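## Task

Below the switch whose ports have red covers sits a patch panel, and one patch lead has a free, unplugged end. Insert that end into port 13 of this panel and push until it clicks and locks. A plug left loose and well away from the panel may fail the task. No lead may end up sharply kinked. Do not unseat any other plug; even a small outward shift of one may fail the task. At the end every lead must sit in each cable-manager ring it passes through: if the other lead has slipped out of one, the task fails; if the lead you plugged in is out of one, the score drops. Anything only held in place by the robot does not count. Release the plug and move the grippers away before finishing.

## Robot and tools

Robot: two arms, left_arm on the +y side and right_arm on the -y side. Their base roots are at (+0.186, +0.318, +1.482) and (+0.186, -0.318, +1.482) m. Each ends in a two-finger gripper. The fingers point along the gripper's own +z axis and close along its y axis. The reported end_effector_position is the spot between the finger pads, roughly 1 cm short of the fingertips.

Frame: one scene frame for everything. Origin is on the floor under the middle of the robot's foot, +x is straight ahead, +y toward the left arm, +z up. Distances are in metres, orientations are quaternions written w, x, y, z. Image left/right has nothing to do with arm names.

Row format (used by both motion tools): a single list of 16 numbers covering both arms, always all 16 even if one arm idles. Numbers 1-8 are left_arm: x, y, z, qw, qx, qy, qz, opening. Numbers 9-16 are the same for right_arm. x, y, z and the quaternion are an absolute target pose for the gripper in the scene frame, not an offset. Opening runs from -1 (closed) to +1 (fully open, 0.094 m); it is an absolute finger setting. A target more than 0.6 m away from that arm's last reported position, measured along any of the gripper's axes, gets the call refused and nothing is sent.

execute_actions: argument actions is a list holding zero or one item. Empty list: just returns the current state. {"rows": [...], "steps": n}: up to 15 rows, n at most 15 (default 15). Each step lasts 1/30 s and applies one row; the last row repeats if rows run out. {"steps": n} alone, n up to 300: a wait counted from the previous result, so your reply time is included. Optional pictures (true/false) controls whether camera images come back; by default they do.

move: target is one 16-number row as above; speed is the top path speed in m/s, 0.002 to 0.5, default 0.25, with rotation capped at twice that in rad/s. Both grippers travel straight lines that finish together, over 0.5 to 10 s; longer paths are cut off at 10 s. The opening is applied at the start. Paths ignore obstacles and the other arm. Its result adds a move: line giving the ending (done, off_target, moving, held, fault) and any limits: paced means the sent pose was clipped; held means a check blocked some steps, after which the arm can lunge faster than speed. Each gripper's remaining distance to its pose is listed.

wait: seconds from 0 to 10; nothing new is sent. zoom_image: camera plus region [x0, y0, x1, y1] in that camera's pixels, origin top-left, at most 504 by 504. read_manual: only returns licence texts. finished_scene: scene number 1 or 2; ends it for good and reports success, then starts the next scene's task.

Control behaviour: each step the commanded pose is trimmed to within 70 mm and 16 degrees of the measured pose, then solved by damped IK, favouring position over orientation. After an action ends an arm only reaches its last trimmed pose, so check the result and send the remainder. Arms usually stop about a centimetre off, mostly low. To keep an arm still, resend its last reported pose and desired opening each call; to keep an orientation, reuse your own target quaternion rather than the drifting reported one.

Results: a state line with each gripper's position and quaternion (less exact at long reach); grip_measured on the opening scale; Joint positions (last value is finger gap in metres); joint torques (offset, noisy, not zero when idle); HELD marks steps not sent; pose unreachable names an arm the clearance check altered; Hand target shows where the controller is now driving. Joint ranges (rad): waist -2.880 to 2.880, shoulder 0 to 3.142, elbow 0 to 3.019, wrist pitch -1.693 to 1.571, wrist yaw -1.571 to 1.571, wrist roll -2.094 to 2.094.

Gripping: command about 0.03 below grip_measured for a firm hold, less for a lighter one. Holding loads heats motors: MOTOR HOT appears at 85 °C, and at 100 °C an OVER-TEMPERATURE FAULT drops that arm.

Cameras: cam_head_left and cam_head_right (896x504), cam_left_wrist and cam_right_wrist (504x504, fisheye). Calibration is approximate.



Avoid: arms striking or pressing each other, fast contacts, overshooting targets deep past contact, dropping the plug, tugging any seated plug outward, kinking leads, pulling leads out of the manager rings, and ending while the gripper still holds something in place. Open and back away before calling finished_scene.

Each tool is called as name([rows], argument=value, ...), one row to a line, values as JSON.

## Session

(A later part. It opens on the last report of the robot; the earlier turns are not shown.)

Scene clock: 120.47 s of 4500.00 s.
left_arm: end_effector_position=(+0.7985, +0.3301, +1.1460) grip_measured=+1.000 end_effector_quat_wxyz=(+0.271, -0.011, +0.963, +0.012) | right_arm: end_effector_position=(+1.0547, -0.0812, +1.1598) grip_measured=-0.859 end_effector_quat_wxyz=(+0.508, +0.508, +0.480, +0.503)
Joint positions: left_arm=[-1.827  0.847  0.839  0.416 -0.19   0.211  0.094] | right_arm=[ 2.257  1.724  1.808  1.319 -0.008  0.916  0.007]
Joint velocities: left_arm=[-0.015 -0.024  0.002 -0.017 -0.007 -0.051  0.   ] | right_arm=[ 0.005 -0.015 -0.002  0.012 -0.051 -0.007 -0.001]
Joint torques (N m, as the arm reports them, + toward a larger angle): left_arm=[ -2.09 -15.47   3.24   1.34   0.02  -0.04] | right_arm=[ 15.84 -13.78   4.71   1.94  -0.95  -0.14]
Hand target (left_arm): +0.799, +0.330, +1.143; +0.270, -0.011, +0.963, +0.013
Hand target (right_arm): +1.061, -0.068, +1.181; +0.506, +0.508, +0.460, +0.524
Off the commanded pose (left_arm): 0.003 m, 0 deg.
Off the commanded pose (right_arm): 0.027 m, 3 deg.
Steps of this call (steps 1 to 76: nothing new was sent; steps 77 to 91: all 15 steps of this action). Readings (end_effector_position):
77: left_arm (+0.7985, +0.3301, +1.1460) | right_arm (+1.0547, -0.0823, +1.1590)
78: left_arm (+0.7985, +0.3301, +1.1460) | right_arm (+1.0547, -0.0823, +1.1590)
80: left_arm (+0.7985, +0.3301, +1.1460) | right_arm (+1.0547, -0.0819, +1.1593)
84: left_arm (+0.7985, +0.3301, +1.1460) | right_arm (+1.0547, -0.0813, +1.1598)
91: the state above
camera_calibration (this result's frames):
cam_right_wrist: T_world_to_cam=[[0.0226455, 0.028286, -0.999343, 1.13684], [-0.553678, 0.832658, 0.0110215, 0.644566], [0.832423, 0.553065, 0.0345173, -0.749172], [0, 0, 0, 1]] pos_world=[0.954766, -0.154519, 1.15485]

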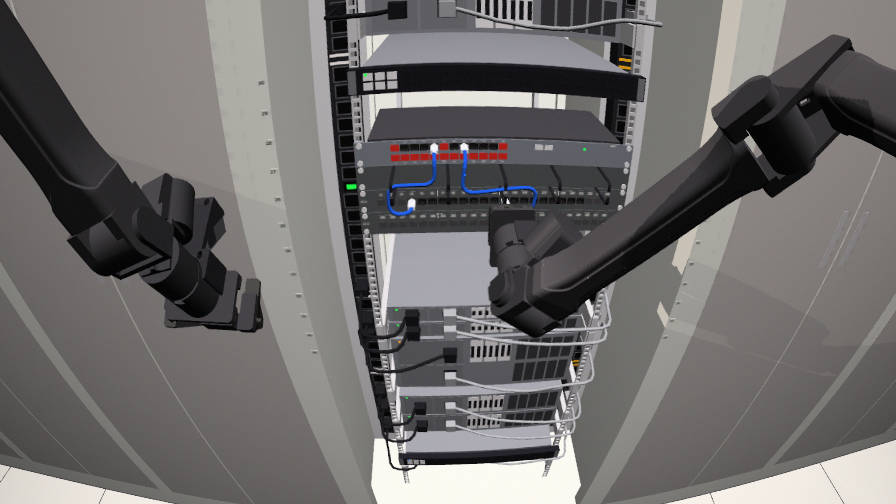

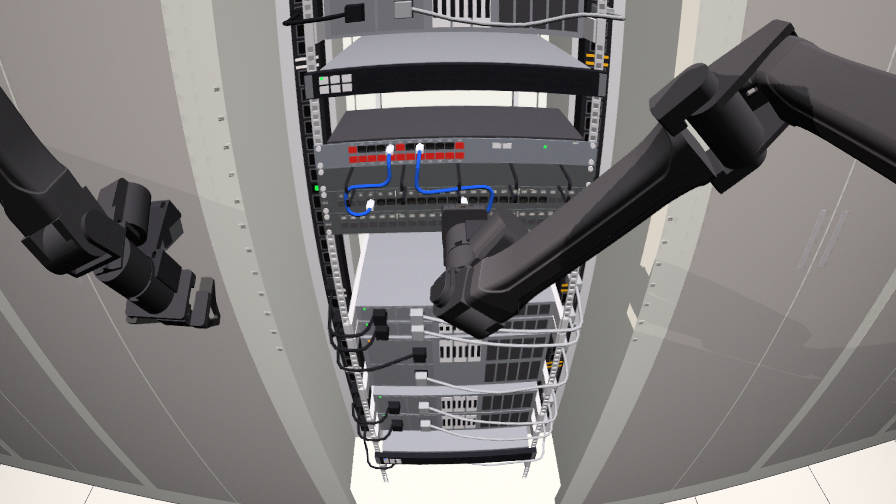

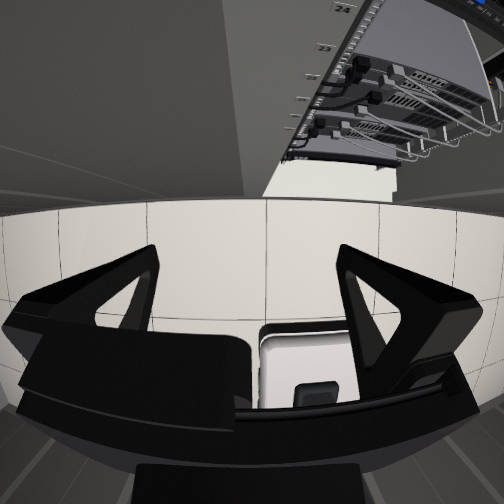

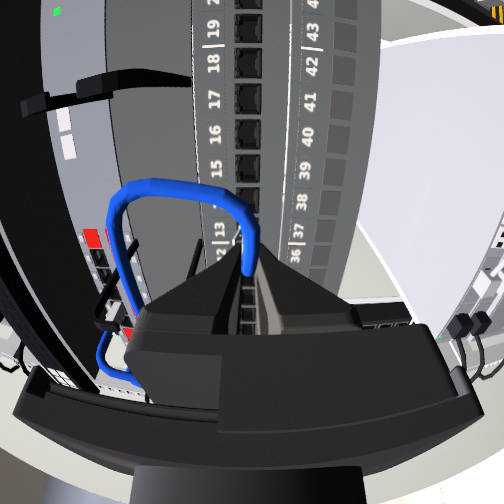

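execute_actions([
  {"rows":[[0.799,0.330,1.143,0.270,-0.011,0.963,0.013,1, 1.0646,-0.0668,1.1816,0.5075,0.508,0.4595,0.5246,-0.87],[0.799,0.330,1.143,0.270,-0.011,0.963,0.013,1, 1.0646,-0.0668,1.1816,0.5075,0.508,0.4595,0.5246,-0.87],[0.799,0.330,1.143,0.270,-0.011,0.963,0.013,1, 1.0675,-0.0675,1.1824,0.5079,0.5079,0.4591,0.5247,-0.87],[0.799,0.330,1.143,0.270,-0.011,0.963,0.013,1, 1.0675,-0.0675,1.1824,0.5079,0.5079,0.4591,0.5247,-0.87],[0.799,0.330,1.143,0.270,-0.011,0.963,0.013,1, 1.0703,-0.0681,1.1832,0.5084,0.5079,0.4586,0.5247,-0.875],[0.799,0.330,1.143,0.270,-0.011,0.963,0.013,1, 1.0703,-0.0681,1.1832,0.5084,0.5079,0.4586,0.5247,-0.875],[0.799,0.330,1.143,0.270,-0.011,0.963,0.013,1, 1.0731,-0.0687,1.1839,0.5089,0.5078,0.4581,0.5248,-0.875],[0.799,0.330,1.143,0.270,-0.011,0.963,0.013,1, 1.0731,-0.0687,1.1839,0.5089,0.5078,0.4581,0.5248,-0.875],[0.799,0.330,1.143,0.270,-0.011,0.963,0.013,1, 1.076,-0.0694,1.1847,0.5093,0.5078,0.4577,0.5248,-0.88],[0.799,0.330,1.143,0.270,-0.011,0.963,0.013,1, 1.076,-0.0694,1.1847,0.5093,0.5078,0.4577,0.5248,-0.88],[0.799,0.330,1.143,0.270,-0.011,0.963,0.013,1, 1.0788,-0.070,1.1855,0.5098,0.5077,0.4572,0.5249,-0.88]],"steps":15},
], pictures=false)

Scene clock: 123.33 s of 4500.00 s.
left_arm: end_effector_position=(+0.7985, +0.3301, +1.1460) grip_measured=+1.000 end_effector_quat_wxyz=(+0.271, -0.011, +0.963, +0.012) | right_arm: end_effector_position=(+1.0560, -0.0814, +1.1601) grip_measured=-0.866 end_effector_quat_wxyz=(+0.509, +0.508, +0.480, +0.503)
Joint positions: left_arm=[-1.827  0.847  0.839  0.416 -0.19   0.211  0.094] | right_arm=[ 2.257  1.725  1.813  1.317 -0.009  0.916  0.006]
Joint velocities: left_arm=[ 0.005 -0.005  0.002  0.002  0.037 -0.037  0.   ] | right_arm=[-0.015 -0.005 -0.002 -0.007 -0.051  0.037 -0.   ]
Joint torques (N m, as the arm reports them, + toward a larger angle): left_arm=[ -2.16 -15.44   3.16   1.37   0.03  -0.04] | right_arm=[ 15.64 -13.83   7.12   0.6   -0.94  -0.15]
Hand target (left_arm): +0.799, +0.330, +1.143; +0.270, -0.011, +0.963, +0.013
Hand target (right_arm): +1.076, -0.073, +1.187; +0.509, +0.507, +0.457, +0.524
Off the commanded pose (left_arm): 0.003 m, 0 deg.
Off the commanded pose (right_arm): 0.036 m, 4 deg.
Steps of this call (steps 1 to 71: nothing new was sent; steps 72 to 86: all 15 steps of this action). Readings (end_effector_position):
72: left_arm (+0.7985, +0.3301, +1.1460) | right_arm (+1.0547, -0.0812, +1.1598)
73: left_arm (+0.7985, +0.3301, +1.1460) | right_arm (+1.0547, -0.0812, +1.1598)
75: left_arm (+0.7985, +0.3301, +1.1460) | right_arm (+1.0550, -0.0814, +1.1601)
79: left_arm (+0.7985, +0.3301, +1.1460) | right_arm (+1.0554, -0.0815, +1.1602)
86: the state above

execute_actions(actions=[])

zoom_image(camera="cam_head_right", region=[400,150,520,240])

Scene clock: 127.17 s of 4500.00 s.
left_arm: end_effector_position=(+0.7985, +0.3301, +1.1460) grip_measured=+1.000 end_effector_quat_wxyz=(+0.271, -0.011, +0.963, +0.012) | right_arm: end_effector_position=(+1.0560, -0.0814, +1.1601) grip_measured=-0.866 end_effector_quat_wxyz=(+0.509, +0.508, +0.480, +0.503)
Joint positions: left_arm=[-1.827  0.847  0.839  0.416 -0.19   0.211  0.094] | right_arm=[ 2.257  1.725  1.813  1.317 -0.009  0.916  0.006]
Joint velocities: left_arm=[-0.005  0.015  0.007 -0.007 -0.037 -0.081  0.   ] | right_arm=[-0.015  0.005  0.007  0.002 -0.007 -0.037 -0.   ]
Joint torques (N m, as the arm reports them, + toward a larger angle): left_arm=[ -2.33 -15.63   3.15   1.31   0.03  -0.05] | right_arm=[ 16.17 -13.77   7.09   0.54  -0.94  -0.15]
Hand target (left_arm): +0.799, +0.330, +1.143; +0.270, -0.011, +0.963, +0.013
Hand target (right_arm): +1.076, -0.073, +1.187; +0.509, +0.507, +0.457, +0.524
Off the commanded pose (left_arm): 0.003 m, 0 deg.
Off the commanded pose (right_arm): 0.036 m, 4 deg.
Steps of this call (steps 1 to 90: nothing new was sent; then 0.83 s passed at rest). Readings (end_effector_position):
1: left_arm (+0.7985, +0.3301, +1.1460) | right_arm (+1.0560, -0.0814, +1.1601)
2: left_arm (+0.7985, +0.3301, +1.1460) | right_arm (+1.0560, -0.0814, +1.1601)
4: left_arm (+0.7985, +0.3301, +1.1460) | right_arm (+1.0560, -0.0814, +1.1601)
8: left_arm (+0.7985, +0.3301, +1.1460) | right_arm (+1.0560, -0.0814, +1.1601)
90: the state above
camera_calibration (this result's frames):
cam_right_wrist: T_world_to_cam=[[0.0237869, 0.0282377, -0.999318, 1.1358], [-0.553341, 0.832891, 0.0103637, 0.645838], [0.832615, 0.552717, 0.035437, -0.751511], [0, 0, 0, 1]] pos_world=[0.956071, -0.154612, 1.15497]

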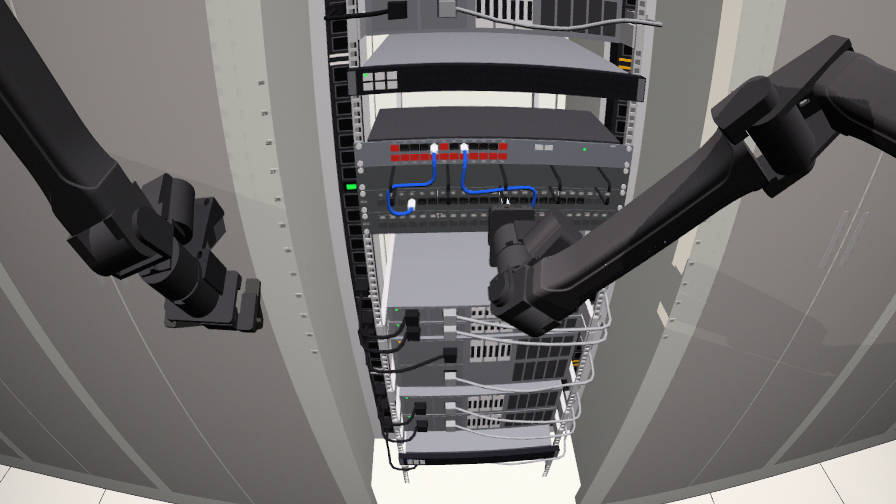

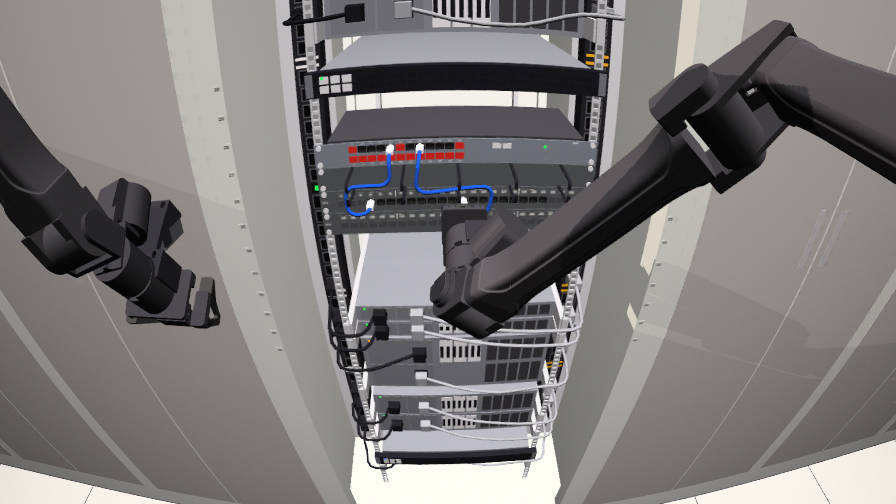

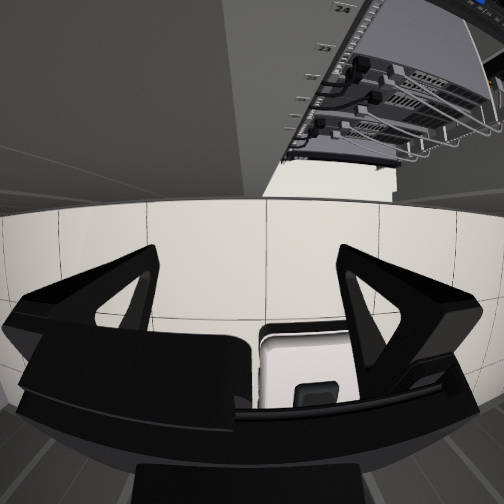

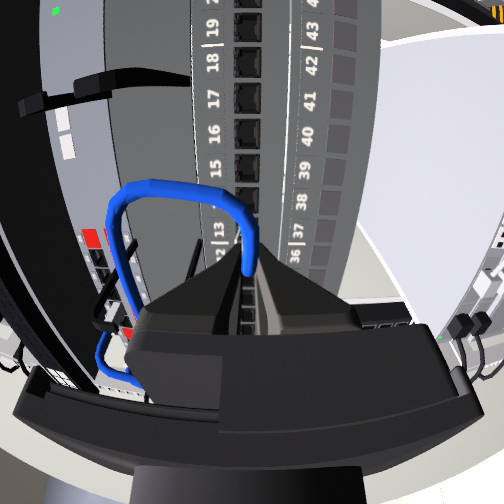

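Region (400, 150, 520, 240) of cam_head_right's 896x504 image, scaled by 4.200, with more detail than that image has; it fills the top 378 rows of this view, and the rest is white.

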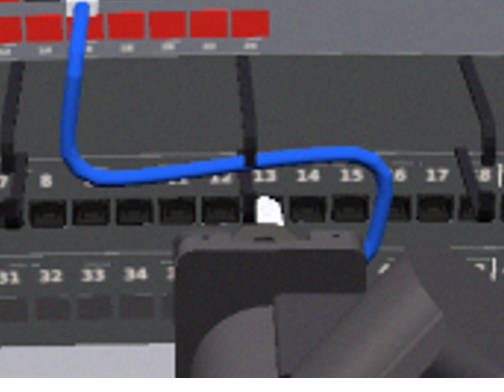

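execute_actions([
  {"rows":[[0.799,0.330,1.143,0.270,-0.011,0.963,0.013,1,1.077,-0.073,1.187,0.509,0.507,0.457,0.524,-0.91],[0.799,0.330,1.143,0.270,-0.011,0.963,0.013,1,1.077,-0.073,1.187,0.509,0.507,0.457,0.524,-0.91],[0.799,0.330,1.143,0.270,-0.011,0.963,0.013,1,1.077,-0.073,1.187,0.509,0.507,0.457,0.524,-0.91],[0.799,0.330,1.143,0.270,-0.011,0.963,0.013,1,1.081,-0.077,1.191,0.513,0.507,0.454,0.523,-0.91],[0.799,0.330,1.143,0.270,-0.011,0.963,0.013,1,1.085,-0.081,1.195,0.517,0.507,0.451,0.522,-0.91],[0.799,0.330,1.143,0.270,-0.011,0.963,0.013,1,1.089,-0.085,1.199,0.521,0.507,0.447,0.522,-0.91],[0.799,0.330,1.143,0.270,-0.011,0.963,0.013,1,1.093,-0.089,1.203,0.524,0.507,0.443,0.522,-0.91]],"steps":15},
], pictures=false)

Scene clock: 130.60 s of 4500.00 s.
left_arm: end_effector_position=(+0.7985, +0.3301, +1.1460) grip_measured=+1.000 end_effector_quat_wxyz=(+0.271, -0.011, +0.963, +0.012) | right_arm: end_effector_position=(+1.0560, -0.0814, +1.1601) grip_measured=-0.881 end_effector_quat_wxyz=(+0.509, +0.508, +0.480, +0.503)
Joint positions: left_arm=[-1.827  0.847  0.839  0.416 -0.19   0.211  0.094] | right_arm=[ 2.257  1.725  1.813  1.317 -0.009  0.917  0.006]
Joint velocities: left_arm=[-0.015 -0.024 -0.002 -0.012  0.007 -0.007  0.   ] | right_arm=[-0.015  0.005 -0.017  0.002  0.022 -0.051 -0.   ]
Joint torques (N m, as the arm reports them, + toward a larger angle): left_arm=[ -2.32 -15.37   3.17   1.33   0.03  -0.04] | right_arm=[ 15.2  -15.94   7.15   0.95  -0.72  -0.11]
Hand target (left_arm): +0.799, +0.330, +1.143; +0.270, -0.011, +0.963, +0.013
Hand target (right_arm): +1.088, -0.093, +1.204; +0.524, +0.507, +0.443, +0.522
Off the commanded pose (left_arm): 0.003 m, 0 deg.
Off the commanded pose (right_arm): 0.057 m, 5 deg.
Steps of this call (steps 1 to 88: nothing new was sent; steps 89 to 103: all 15 steps of this action). Readings (end_effector_position):
89: left_arm (+0.7985, +0.3301, +1.1460) | right_arm (+1.0560, -0.0814, +1.1601)
90: left_arm (+0.7985, +0.3301, +1.1460) | right_arm (+1.0560, -0.0814, +1.1601)
92: left_arm (+0.7985, +0.3301, +1.1460) | right_arm (+1.0560, -0.0814, +1.1601)
96: left_arm (+0.7985, +0.3301, +1.1460) | right_arm (+1.0560, -0.0814, +1.1601)
103: the state above

execute_actions([
  {"rows":[[0.799,0.330,1.143,0.270,-0.011,0.963,0.013,1,1.096,-0.088,1.201,0.524,0.507,0.443,0.522,-0.91],[0.799,0.330,1.143,0.270,-0.011,0.963,0.013,1,1.099,-0.087,1.200,0.524,0.507,0.443,0.522,-0.91],[0.799,0.330,1.143,0.270,-0.011,0.963,0.013,1,1.102,-0.086,1.199,0.524,0.507,0.443,0.522,-0.91],[0.799,0.330,1.143,0.270,-0.011,0.963,0.013,1,1.105,-0.085,1.198,0.526,0.507,0.441,0.522,-0.91],[0.799,0.330,1.143,0.270,-0.011,0.963,0.013,1,1.108,-0.085,1.198,0.528,0.507,0.439,0.522,-0.91]],"steps":15},
], pictures=false)

Scene clock: 132.33 s of 4500.00 s.
left_arm: end_effector_position=(+0.7985, +0.3301, +1.1460) grip_measured=+1.000 end_effector_quat_wxyz=(+0.271, -0.011, +0.963, +0.012) | right_arm: end_effector_position=(+1.0611, -0.0809, +1.1599) grip_measured=-0.881 end_effector_quat_wxyz=(+0.512, +0.507, +0.476, +0.504)
Joint positions: left_arm=[-1.827  0.847  0.839  0.416 -0.19   0.211  0.094] | right_arm=[ 2.257  1.739  1.843  1.312 -0.011  0.918  0.006]
Joint velocities: left_arm=[ 0.005 -0.015 -0.002  0.002  0.037 -0.066  0.   ] | right_arm=[-0.005 -0.005  0.007  0.012  0.051  0.051  0.   ]
Joint torques (N m, as the arm reports them, + toward a larger angle): left_arm=[ -2.28 -15.74   3.12   1.35   0.04  -0.03] | right_arm=[ 15.44 -14.87   9.92  -0.05  -0.66  -0.14]
Hand target (left_arm): +0.799, +0.330, +1.143; +0.270, -0.011, +0.963, +0.013
Hand target (right_arm): +1.099, -0.090, +1.201; +0.527, +0.507, +0.439, +0.522
Off the commanded pose (left_arm): 0.003 m, 0 deg.
Off the commanded pose (right_arm): 0.061 m, 5 deg.
Steps of this call (steps 1 to 37: nothing new was sent; steps 38 to 52: all 15 steps of this action). Readings (end_effector_position):
38: left_arm (+0.7985, +0.3301, +1.1460) | right_arm (+1.0566, -0.0817, +1.1605)
39: left_arm (+0.7985, +0.3301, +1.1460) | right_arm (+1.0573, -0.0820, +1.1608)
41: left_arm (+0.7985, +0.3301, +1.1460) | right_arm (+1.0596, -0.0821, +1.1609)
45: left_arm (+0.7985, +0.3301, +1.1460) | right_arm (+1.0612, -0.0810, +1.1600)
52: the state above

The plug moved in 5 mm. Checking the pictures.

execute_actions([
  {"rows":[[0.799,0.330,1.143,0.270,-0.011,0.963,0.013,1,1.110,-0.087,1.200,0.533,0.507,0.434,0.521,-0.91],[0.799,0.330,1.143,0.270,-0.011,0.963,0.013,1,1.112,-0.089,1.202,0.537,0.506,0.430,0.521,-0.91]],"steps":15},
])

zoom_image(camera="cam_right_wrist", region=[160,170,320,310])

Scene clock: 134.00 s of 4500.00 s.
left_arm: end_effector_position=(+0.7985, +0.3301, +1.1460) grip_measured=+1.000 end_effector_quat_wxyz=(+0.271, -0.011, +0.963, +0.012) | right_arm: end_effector_position=(+1.0613, -0.0810, +1.1600) grip_measured=-0.881 end_effector_quat_wxyz=(+0.517, +0.506, +0.471, +0.505)
Joint positions: left_arm=[-1.827  0.847  0.839  0.416 -0.19   0.211  0.094] | right_arm=[ 2.257  1.748  1.855  1.323 -0.011  0.918  0.006]
Joint velocities: left_arm=[-0.015 -0.015  0.012 -0.002  0.022  0.022  0.   ] | right_arm=[-0.005 -0.005 -0.007 -0.007 -0.066 -0.007 -0.   ]
Joint torques (N m, as the arm reports them, + toward a larger angle): left_arm=[ -2.1  -15.48   3.18   1.37   0.03  -0.06] | right_arm=[ 15.59 -15.14  10.28   0.04  -0.55  -0.16]
Hand target (left_arm): +0.799, +0.330, +1.143; +0.270, -0.011, +0.963, +0.013
Hand target (right_arm): +1.102, -0.095, +1.205; +0.536, +0.506, +0.430, +0.521
Off the commanded pose (left_arm): 0.003 m, 0 deg.
Off the commanded pose (right_arm): 0.066 m, 6 deg.
Steps of this call (steps 1 to 35: nothing new was sent; steps 36 to 50: all 15 steps of this action). Readings (end_effector_position):
36: left_arm (+0.7985, +0.3301, +1.1460) | right_arm (+1.0612, -0.0810, +1.1600)
37: left_arm (+0.7985, +0.3301, +1.1460) | right_arm (+1.0613, -0.0811, +1.1601)
39: left_arm (+0.7985, +0.3301, +1.1460) | right_arm (+1.0613, -0.0810, +1.1600)
43: left_arm (+0.7985, +0.3301, +1.1460) | right_arm (+1.0613, -0.0810, +1.1600)
50: the state above
camera_calibration (this result's frames):
cam_right_wrist: T_world_to_cam=[[0.0450249, 0.0282703, -0.998586, 1.11221], [-0.541518, 0.840689, -0.000616161, 0.649318], [0.839483, 0.54078, 0.0531608, -0.78493], [0, 0, 0, 1]] pos_world=[0.960475, -0.152843, 1.15277]

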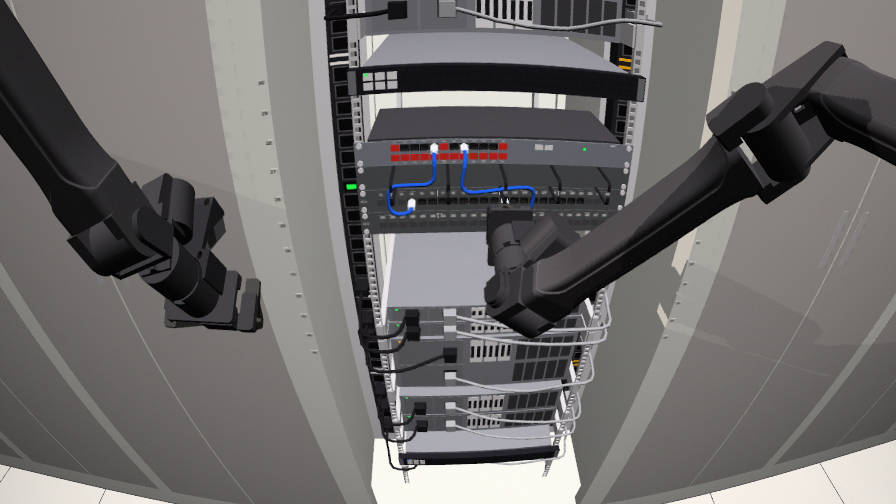

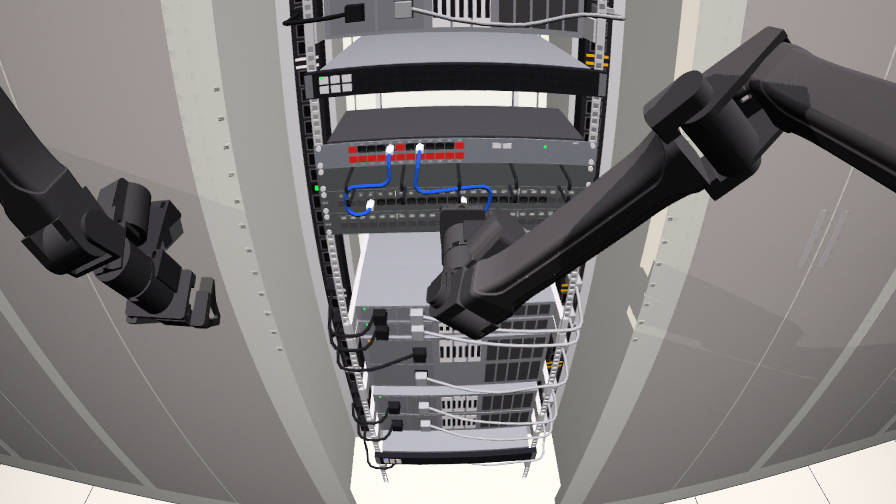

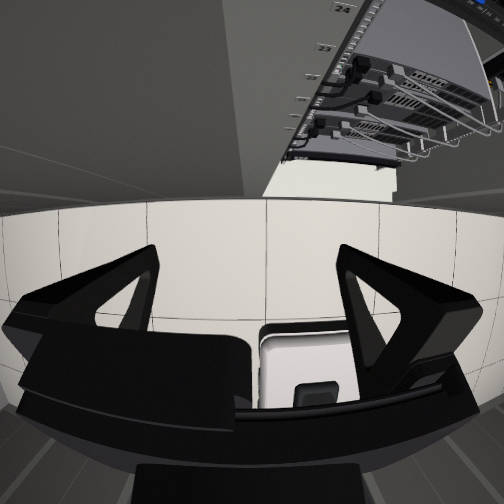

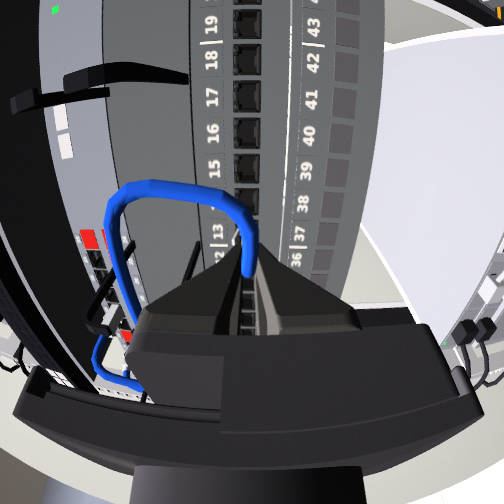

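Region (160, 170, 320, 310) of cam_right_wrist's 504x504 image, scaled by 3.150, with more detail than that image has; it fills the top 441 rows of this view, and the rest is white.

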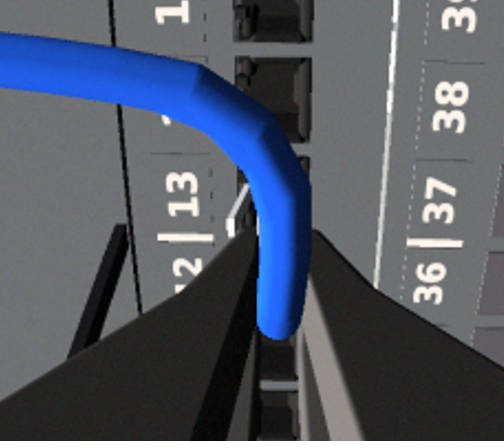

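execute_actions([
  {"rows":[[0.799,0.330,1.143,0.270,-0.011,0.963,0.013,1,1.104,-0.086,1.197,0.534,0.507,0.434,0.520,-0.91],[0.799,0.330,1.143,0.270,-0.011,0.963,0.013,1,1.096,-0.083,1.191,0.530,0.507,0.438,0.520,-0.91],[0.799,0.330,1.143,0.270,-0.011,0.963,0.013,1,1.088,-0.081,1.186,0.527,0.508,0.443,0.519,-0.91],[0.799,0.330,1.143,0.270,-0.011,0.963,0.013,1,1.080,-0.078,1.180,0.524,0.509,0.447,0.518,-0.91],[0.799,0.330,1.143,0.270,-0.011,0.963,0.013,1,1.072,-0.076,1.175,0.520,0.509,0.451,0.517,-0.91],[0.799,0.330,1.143,0.270,-0.011,0.963,0.013,1,1.064,-0.074,1.170,0.517,0.510,0.456,0.515,-0.91],[0.799,0.330,1.143,0.270,-0.011,0.963,0.013,1,1.061,-0.074,1.170,0.517,0.510,0.456,0.515,-0.91],[0.799,0.330,1.143,0.270,-0.011,0.963,0.013,1,1.058,-0.074,1.170,0.517,0.510,0.456,0.515,-0.91],[0.799,0.330,1.143,0.270,-0.011,0.963,0.013,1,1.055,-0.074,1.170,0.517,0.510,0.456,0.515,-0.91]],"steps":15},
], pictures=false)

Scene clock: 136.17 s of 4500.00 s.
left_arm: end_effector_position=(+0.7985, +0.3301, +1.1460) grip_measured=+1.000 end_effector_quat_wxyz=(+0.271, -0.011, +0.963, +0.012) | right_arm: end_effector_position=(+1.0591, -0.0801, +1.1585) grip_measured=-0.881 end_effector_quat_wxyz=(+0.517, +0.507, +0.471, +0.504)
Joint positions: left_arm=[-1.827  0.847  0.839  0.416 -0.19   0.211  0.094] | right_arm=[ 2.257  1.751  1.852  1.329 -0.009  0.918  0.006]
Joint velocities: left_arm=[-0.005  0.005 -0.007  0.007 -0.022  0.022  0.   ] | right_arm=[-0.005 -0.005  0.002 -0.012 -0.007 -0.051  0.   ]
Joint torques (N m, as the arm reports them, + toward a larger angle): left_arm=[ -2.3  -15.66   3.18   1.36   0.04  -0.05] | right_arm=[ 14.46 -14.2    2.39   3.    -0.43  -0.13]
Hand target (left_arm): +0.799, +0.330, +1.143; +0.270, -0.011, +0.963, +0.013
Hand target (right_arm): +1.055, -0.074, +1.170; +0.517, +0.510, +0.456, +0.515
Off the commanded pose (left_arm): 0.003 m, 0 deg.
Off the commanded pose (right_arm): 0.014 m, 2 deg.
Steps of this call (steps 1 to 50: nothing new was sent; steps 51 to 65: all 15 steps of this action). Readings (end_effector_position):
51: left_arm (+0.7985, +0.3301, +1.1460) | right_arm (+1.0612, -0.0810, +1.1599)
52: left_arm (+0.7985, +0.3301, +1.1460) | right_arm (+1.0607, -0.0805, +1.1594)
54: left_arm (+0.7985, +0.3301, +1.1460) | right_arm (+1.0605, -0.0805, +1.1594)
58: left_arm (+0.7985, +0.3301, +1.1460) | right_arm (+1.0595, -0.0802, +1.1588)
65: the state above

execute_actions([
  {"rows":[[0.799,0.330,1.143,0.270,-0.011,0.963,0.013,1,1.053,-0.075,1.171,0.515,0.510,0.458,0.515,-0.91],[0.799,0.330,1.143,0.270,-0.011,0.963,0.013,1,1.051,-0.076,1.172,0.513,0.510,0.460,0.515,-0.91],[0.799,0.330,1.143,0.270,-0.011,0.963,0.013,1,1.049,-0.076,1.172,0.511,0.510,0.462,0.515,-0.91],[0.799,0.330,1.143,0.270,-0.011,0.963,0.013,1,1.047,-0.076,1.172,0.510,0.510,0.463,0.515,-0.91]],"steps":15},
], pictures=false)

Scene clock: 137.60 s of 4500.00 s.
left_arm: end_effector_position=(+0.7985, +0.3301, +1.1460) grip_measured=+1.000 end_effector_quat_wxyz=(+0.271, -0.011, +0.963, +0.012) | right_arm: end_effector_position=(+1.0578, -0.0803, +1.1589) grip_measured=-0.881 end_effector_quat_wxyz=(+0.512, +0.508, +0.475, +0.504)
Joint positions: left_arm=[-1.827  0.847  0.839  0.416 -0.19   0.211  0.094] | right_arm=[ 2.257  1.74   1.835  1.322 -0.009  0.919  0.006]
Joint velocities: left_arm=[-0.015  0.005  0.002 -0.002  0.007 -0.037  0.   ] | right_arm=[-0.005  0.005  0.007 -0.002 -0.051 -0.051  0.   ]
Joint torques (N m, as the arm reports them, + toward a larger angle): left_arm=[ -2.23 -15.52   3.13   1.41   0.03  -0.03] | right_arm=[ 13.95 -15.12  -0.02   3.53  -0.54  -0.12]
Hand target (left_arm): +0.799, +0.330, +1.143; +0.270, -0.011, +0.963, +0.013
Hand target (right_arm): +1.048, -0.076, +1.171; +0.510, +0.510, +0.463, +0.515
Off the commanded pose (left_arm): 0.003 m, 0 deg.
Off the commanded pose (right_arm): 0.018 m, 2 deg.
Steps of this call (steps 1 to 28: nothing new was sent; steps 29 to 43: all 15 steps of this action). Readings (end_effector_position):
29: left_arm (+0.7985, +0.3301, +1.1460) | right_arm (+1.0586, -0.0797, +1.1581)
30: left_arm (+0.7985, +0.3301, +1.1460) | right_arm (+1.0583, -0.0798, +1.1582)
32: left_arm (+0.7985, +0.3301, +1.1460) | right_arm (+1.0578, -0.0802, +1.1587)
36: left_arm (+0.7985, +0.3301, +1.1460) | right_arm (+1.0578, -0.0803, +1.1589)
43: the state above

The plug holds against a pull of about 7 N, so it is latched. Next I'll unload and release.

execute_actions([
  {"rows":[[0.799,0.330,1.143,0.270,-0.011,0.963,0.013,1,1.051,-0.075,1.171,0.511,0.511,0.462,0.515,-0.91],[0.799,0.330,1.143,0.270,-0.011,0.963,0.013,1,1.055,-0.074,1.170,0.511,0.511,0.461,0.515,-0.91],[0.799,0.330,1.143,0.270,-0.011,0.963,0.013,1,1.059,-0.073,1.169,0.511,0.512,0.460,0.515,-0.91],[0.799,0.330,1.143,0.270,-0.011,0.963,0.013,1,1.061,-0.072,1.168,0.511,0.512,0.460,0.515,-0.91],[0.799,0.330,1.143,0.270,-0.011,0.963,0.013,1,1.061,-0.072,1.168,0.511,0.512,0.460,0.515,-0.91],[0.799,0.330,1.143,0.270,-0.011,0.963,0.013,1,1.061,-0.072,1.168,0.511,0.512,0.460,0.515,-0.91],[0.799,0.330,1.143,0.270,-0.011,0.963,0.013,1,1.061,-0.072,1.168,0.511,0.512,0.460,0.515,-0.85],[0.799,0.330,1.143,0.270,-0.011,0.963,0.013,1,1.061,-0.072,1.168,0.511,0.512,0.460,0.515,-0.8],[0.799,0.330,1.143,0.270,-0.011,0.963,0.013,1,1.061,-0.072,1.168,0.511,0.512,0.460,0.515,-0.75]],"steps":15},
], pictures=false)

move(target=[0.799,0.330,1.143,0.270,-0.011,0.963,0.013,1,1.03,-0.072,1.170,0.511,0.512,0.460,0.515,-0.75], speed=0.03)

Scene clock: 139.93 s of 4500.00 s.
left_arm: end_effector_position=(+0.7985, +0.3301, +1.1460) grip_measured=+1.000 end_effector_quat_wxyz=(+0.271, -0.011, +0.963, +0.012) | right_arm: end_effector_position=(+1.0591, -0.0810, +1.1595) grip_measured=-0.753 end_effector_quat_wxyz=(+0.513, +0.508, +0.474, +0.504)
Joint positions: left_arm=[-1.827  0.847  0.839  0.416 -0.19   0.211  0.094] | right_arm=[ 2.257  1.74   1.838  1.32  -0.009  0.919  0.012]
Joint velocities: left_arm=[-0.005 -0.005 -0.002 -0.012 -0.022 -0.139  0.   ] | right_arm=[-0.005 -0.015  0.012  0.002  0.007  0.066  0.   ]
Joint torques (N m, as the arm reports them, + toward a larger angle): left_arm=[ -2.22 -15.5    3.16   1.36   0.03  -0.04] | right_arm=[ 14.21 -13.44   4.31   2.    -0.4   -0.1 ]
Hand target (left_arm): +0.799, +0.330, +1.143; +0.270, -0.011, +0.963, +0.013
Hand target (right_arm): +1.061, -0.072, +1.168; +0.511, +0.512, +0.460, +0.515
Off the commanded pose (left_arm): 0.003 m, 0 deg.
Off the commanded pose (right_arm): 0.013 m, 2 deg.
Steps of this call (steps 1 to 55: nothing new was sent; steps 56 to 70: all 15 steps of this action). Readings (end_effector_position):
56: left_arm (+0.7985, +0.3301, +1.1460) | right_arm (+1.0578, -0.0802, +1.1587)
57: left_arm (+0.7985, +0.3301, +1.1460) | right_arm (+1.0584, -0.0805, +1.1591)
59: left_arm (+0.7985, +0.3301, +1.1460) | right_arm (+1.0591, -0.0809, +1.1595)
63: left_arm (+0.7985, +0.3301, +1.1460) | right_arm (+1.0591, -0.0810, +1.1595)
70: the state above

Scene clock: 141.53 s of 4500.00 s.
left_arm: end_effector_position=(+0.7985, +0.3301, +1.1460) grip_measured=+1.000 end_effector_quat_wxyz=(+0.271, -0.011, +0.963, +0.012) | right_arm: end_effector_position=(+1.0250, -0.0721, +1.1497) grip_measured=-0.753 end_effector_quat_wxyz=(+0.507, +0.508, +0.480, +0.504)
Joint positions: left_arm=[-1.827  0.847  0.839  0.416 -0.19   0.211  0.094] | right_arm=[ 2.257  1.74   1.745  1.396 -0.009  0.919  0.012]
Joint velocities: left_arm=[ 0.015  0.005 -0.007  0.002 -0.037  0.007  0.   ] | right_arm=[-0.015 -0.005 -0.012 -0.002 -0.037  0.037 -0.   ]
Joint torques (N m, as the arm reports them, + toward a larger angle): left_arm=[ -2.3  -15.39   3.14   1.33   0.03  -0.02] | right_arm=[ 14.43 -14.36   2.36   2.48  -0.4   -0.11]
Hand target (left_arm): +0.799, +0.330, +1.143; +0.270, -0.011, +0.963, +0.013
Hand target (right_arm): +1.030, -0.072, +1.169; +0.511, +0.512, +0.460, +0.515
Off the commanded pose (left_arm): 0.003 m, 0 deg.
Off the commanded pose (right_arm): 0.021 m, 3 deg.
move: off_target (right_arm)
camera_calibration (this result's frames):
cam_right_wrist: T_world_to_cam=[[0.0222043, 0.0309832, -0.999273, 1.12772], [-0.55526, 0.831568, 0.0134453, 0.619371], [0.83138, 0.554558, 0.0356681, -0.729328], [0, 0, 0, 1]] pos_world=[0.925221, -0.145535, 1.14459]

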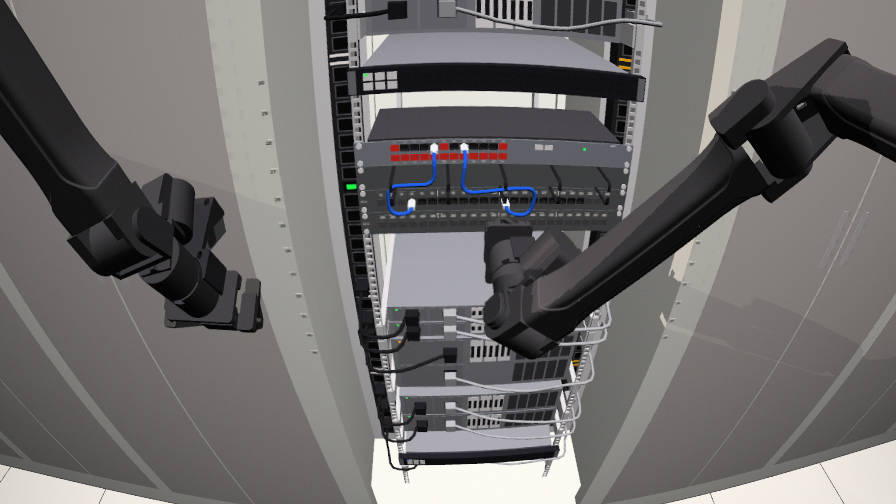

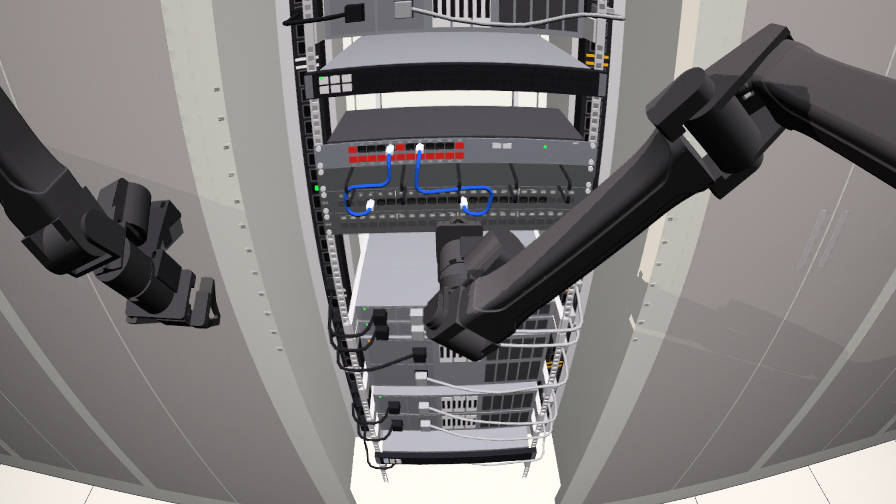

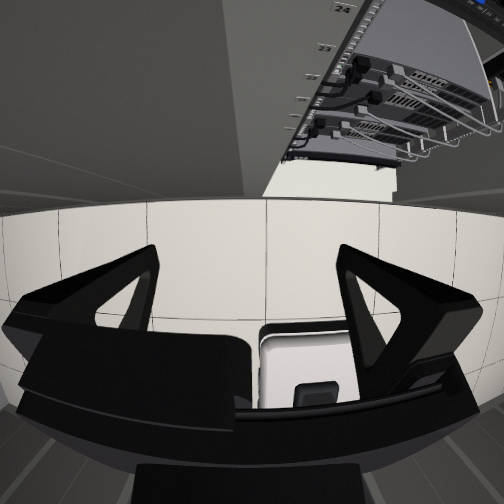

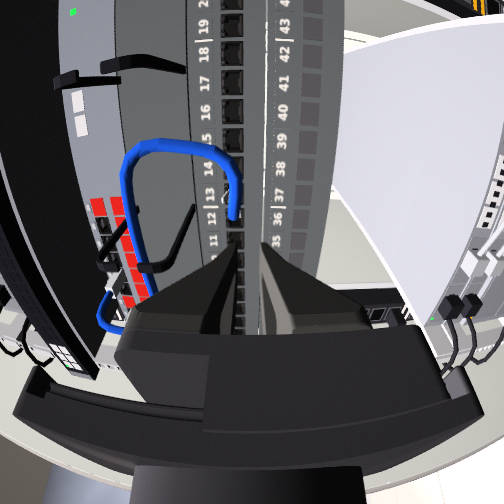

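move(target=[0.799,0.330,1.143,0.270,-0.011,0.963,0.013,1,0.86,-0.18,1.13,0.40,0.40,0.58,0.58,-0.75], speed=0.2)

zoom_image(camera="cam_head_left", region=[370,130,570,240])

Scene clock: 145.90 s of 4500.00 s.
left_arm: end_effector_position=(+0.7985, +0.3301, +1.1460) grip_measured=+1.000 end_effector_quat_wxyz=(+0.271, -0.011, +0.963, +0.012) | right_arm: end_effector_position=(+0.8466, -0.1679, +1.1060) grip_measured=-0.753 end_effector_quat_wxyz=(+0.370, +0.410, +0.613, +0.565)
Joint positions: left_arm=[-1.827  0.847  0.839  0.416 -0.19   0.211  0.094] | right_arm=[ 1.921  1.53   1.122  1.554 -0.427  1.153  0.012]
Joint velocities: left_arm=[-0.005  0.005  0.007 -0.012  0.007  0.022  0.   ] | right_arm=[-0.005 -0.005 -0.002 -0.002 -0.066 -0.051  0.   ]
Joint torques (N m, as the arm reports them, + toward a larger angle): left_arm=[ -2.16 -15.3    3.16   1.29   0.03  -0.04] | right_arm=[  6.35 -14.64  -0.48   2.86  -0.28  -0.13]
Hand target (left_arm): +0.799, +0.330, +1.143; +0.270, -0.011, +0.963, +0.013
Hand target (right_arm): +0.860, -0.177, +1.129; +0.389, +0.402, +0.598, +0.574
Off the commanded pose (left_arm): 0.003 m, 0 deg.
Off the commanded pose (right_arm): 0.030 m, 5 deg.
joint sent to its limit (right arm) — the command would take joint 4 (wrist pitch) past its upper limit, so that joint was sent only as far as its limit.
move: off_target (right_arm)
camera_calibration (this result's frames):
cam_right_wrist: T_world_to_cam=[[-0.0867762, -0.0197323, -0.996032, 1.17106], [-0.849512, 0.523718, 0.0636358, 0.742511], [0.520384, 0.851663, -0.0622091, -0.104874], [0, 0, 0, 1]] pos_world=[0.786966, -0.276441, 1.11264]

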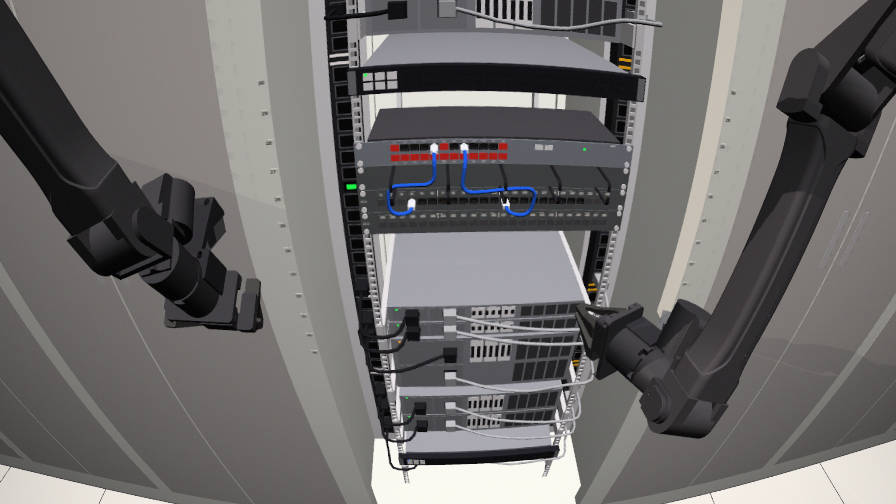

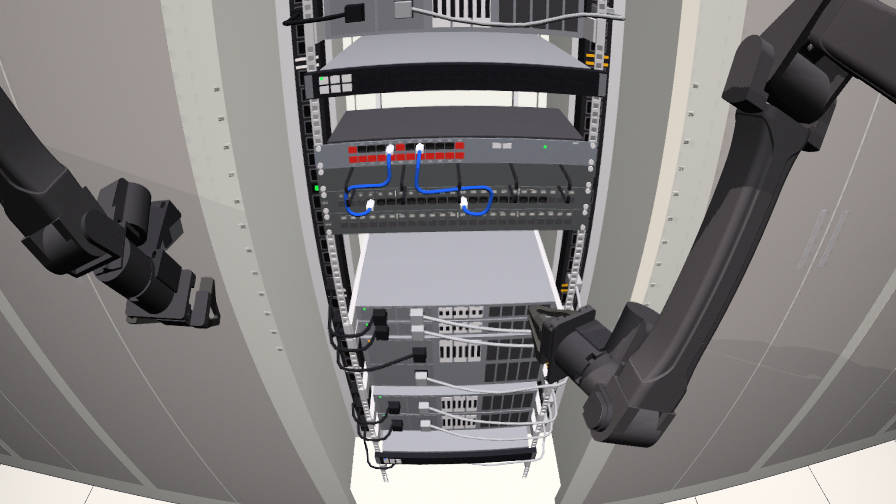

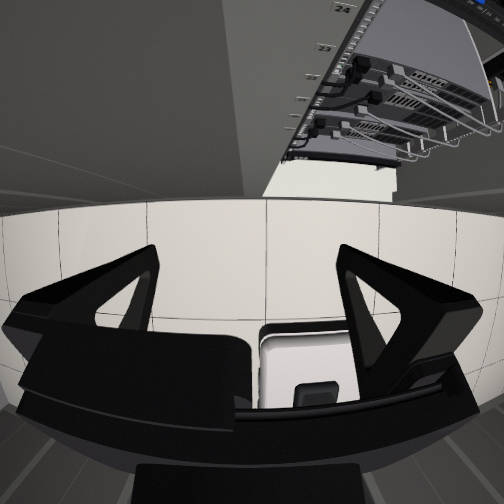

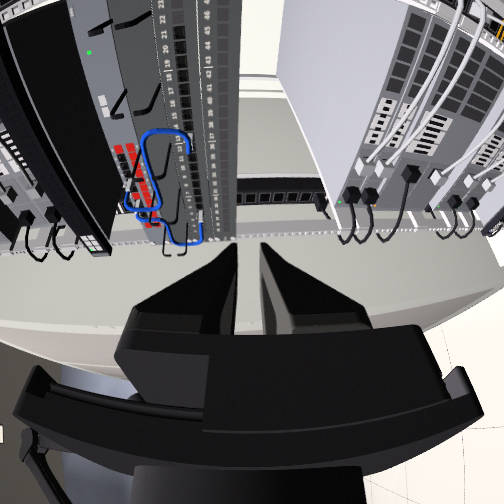

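Region (370, 130, 570, 240) of cam_head_left's 896x504 image, scaled by 2.520, with more detail than that image has; it fills the top 277 rows of this view, and the rest is white.

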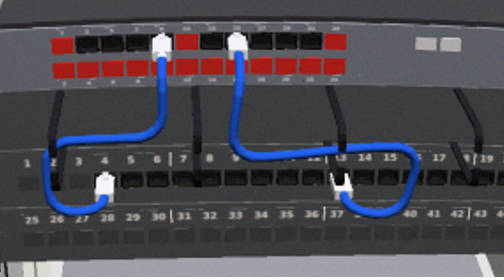

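finished_scene(scene=1)

The scene is finished: the task was done.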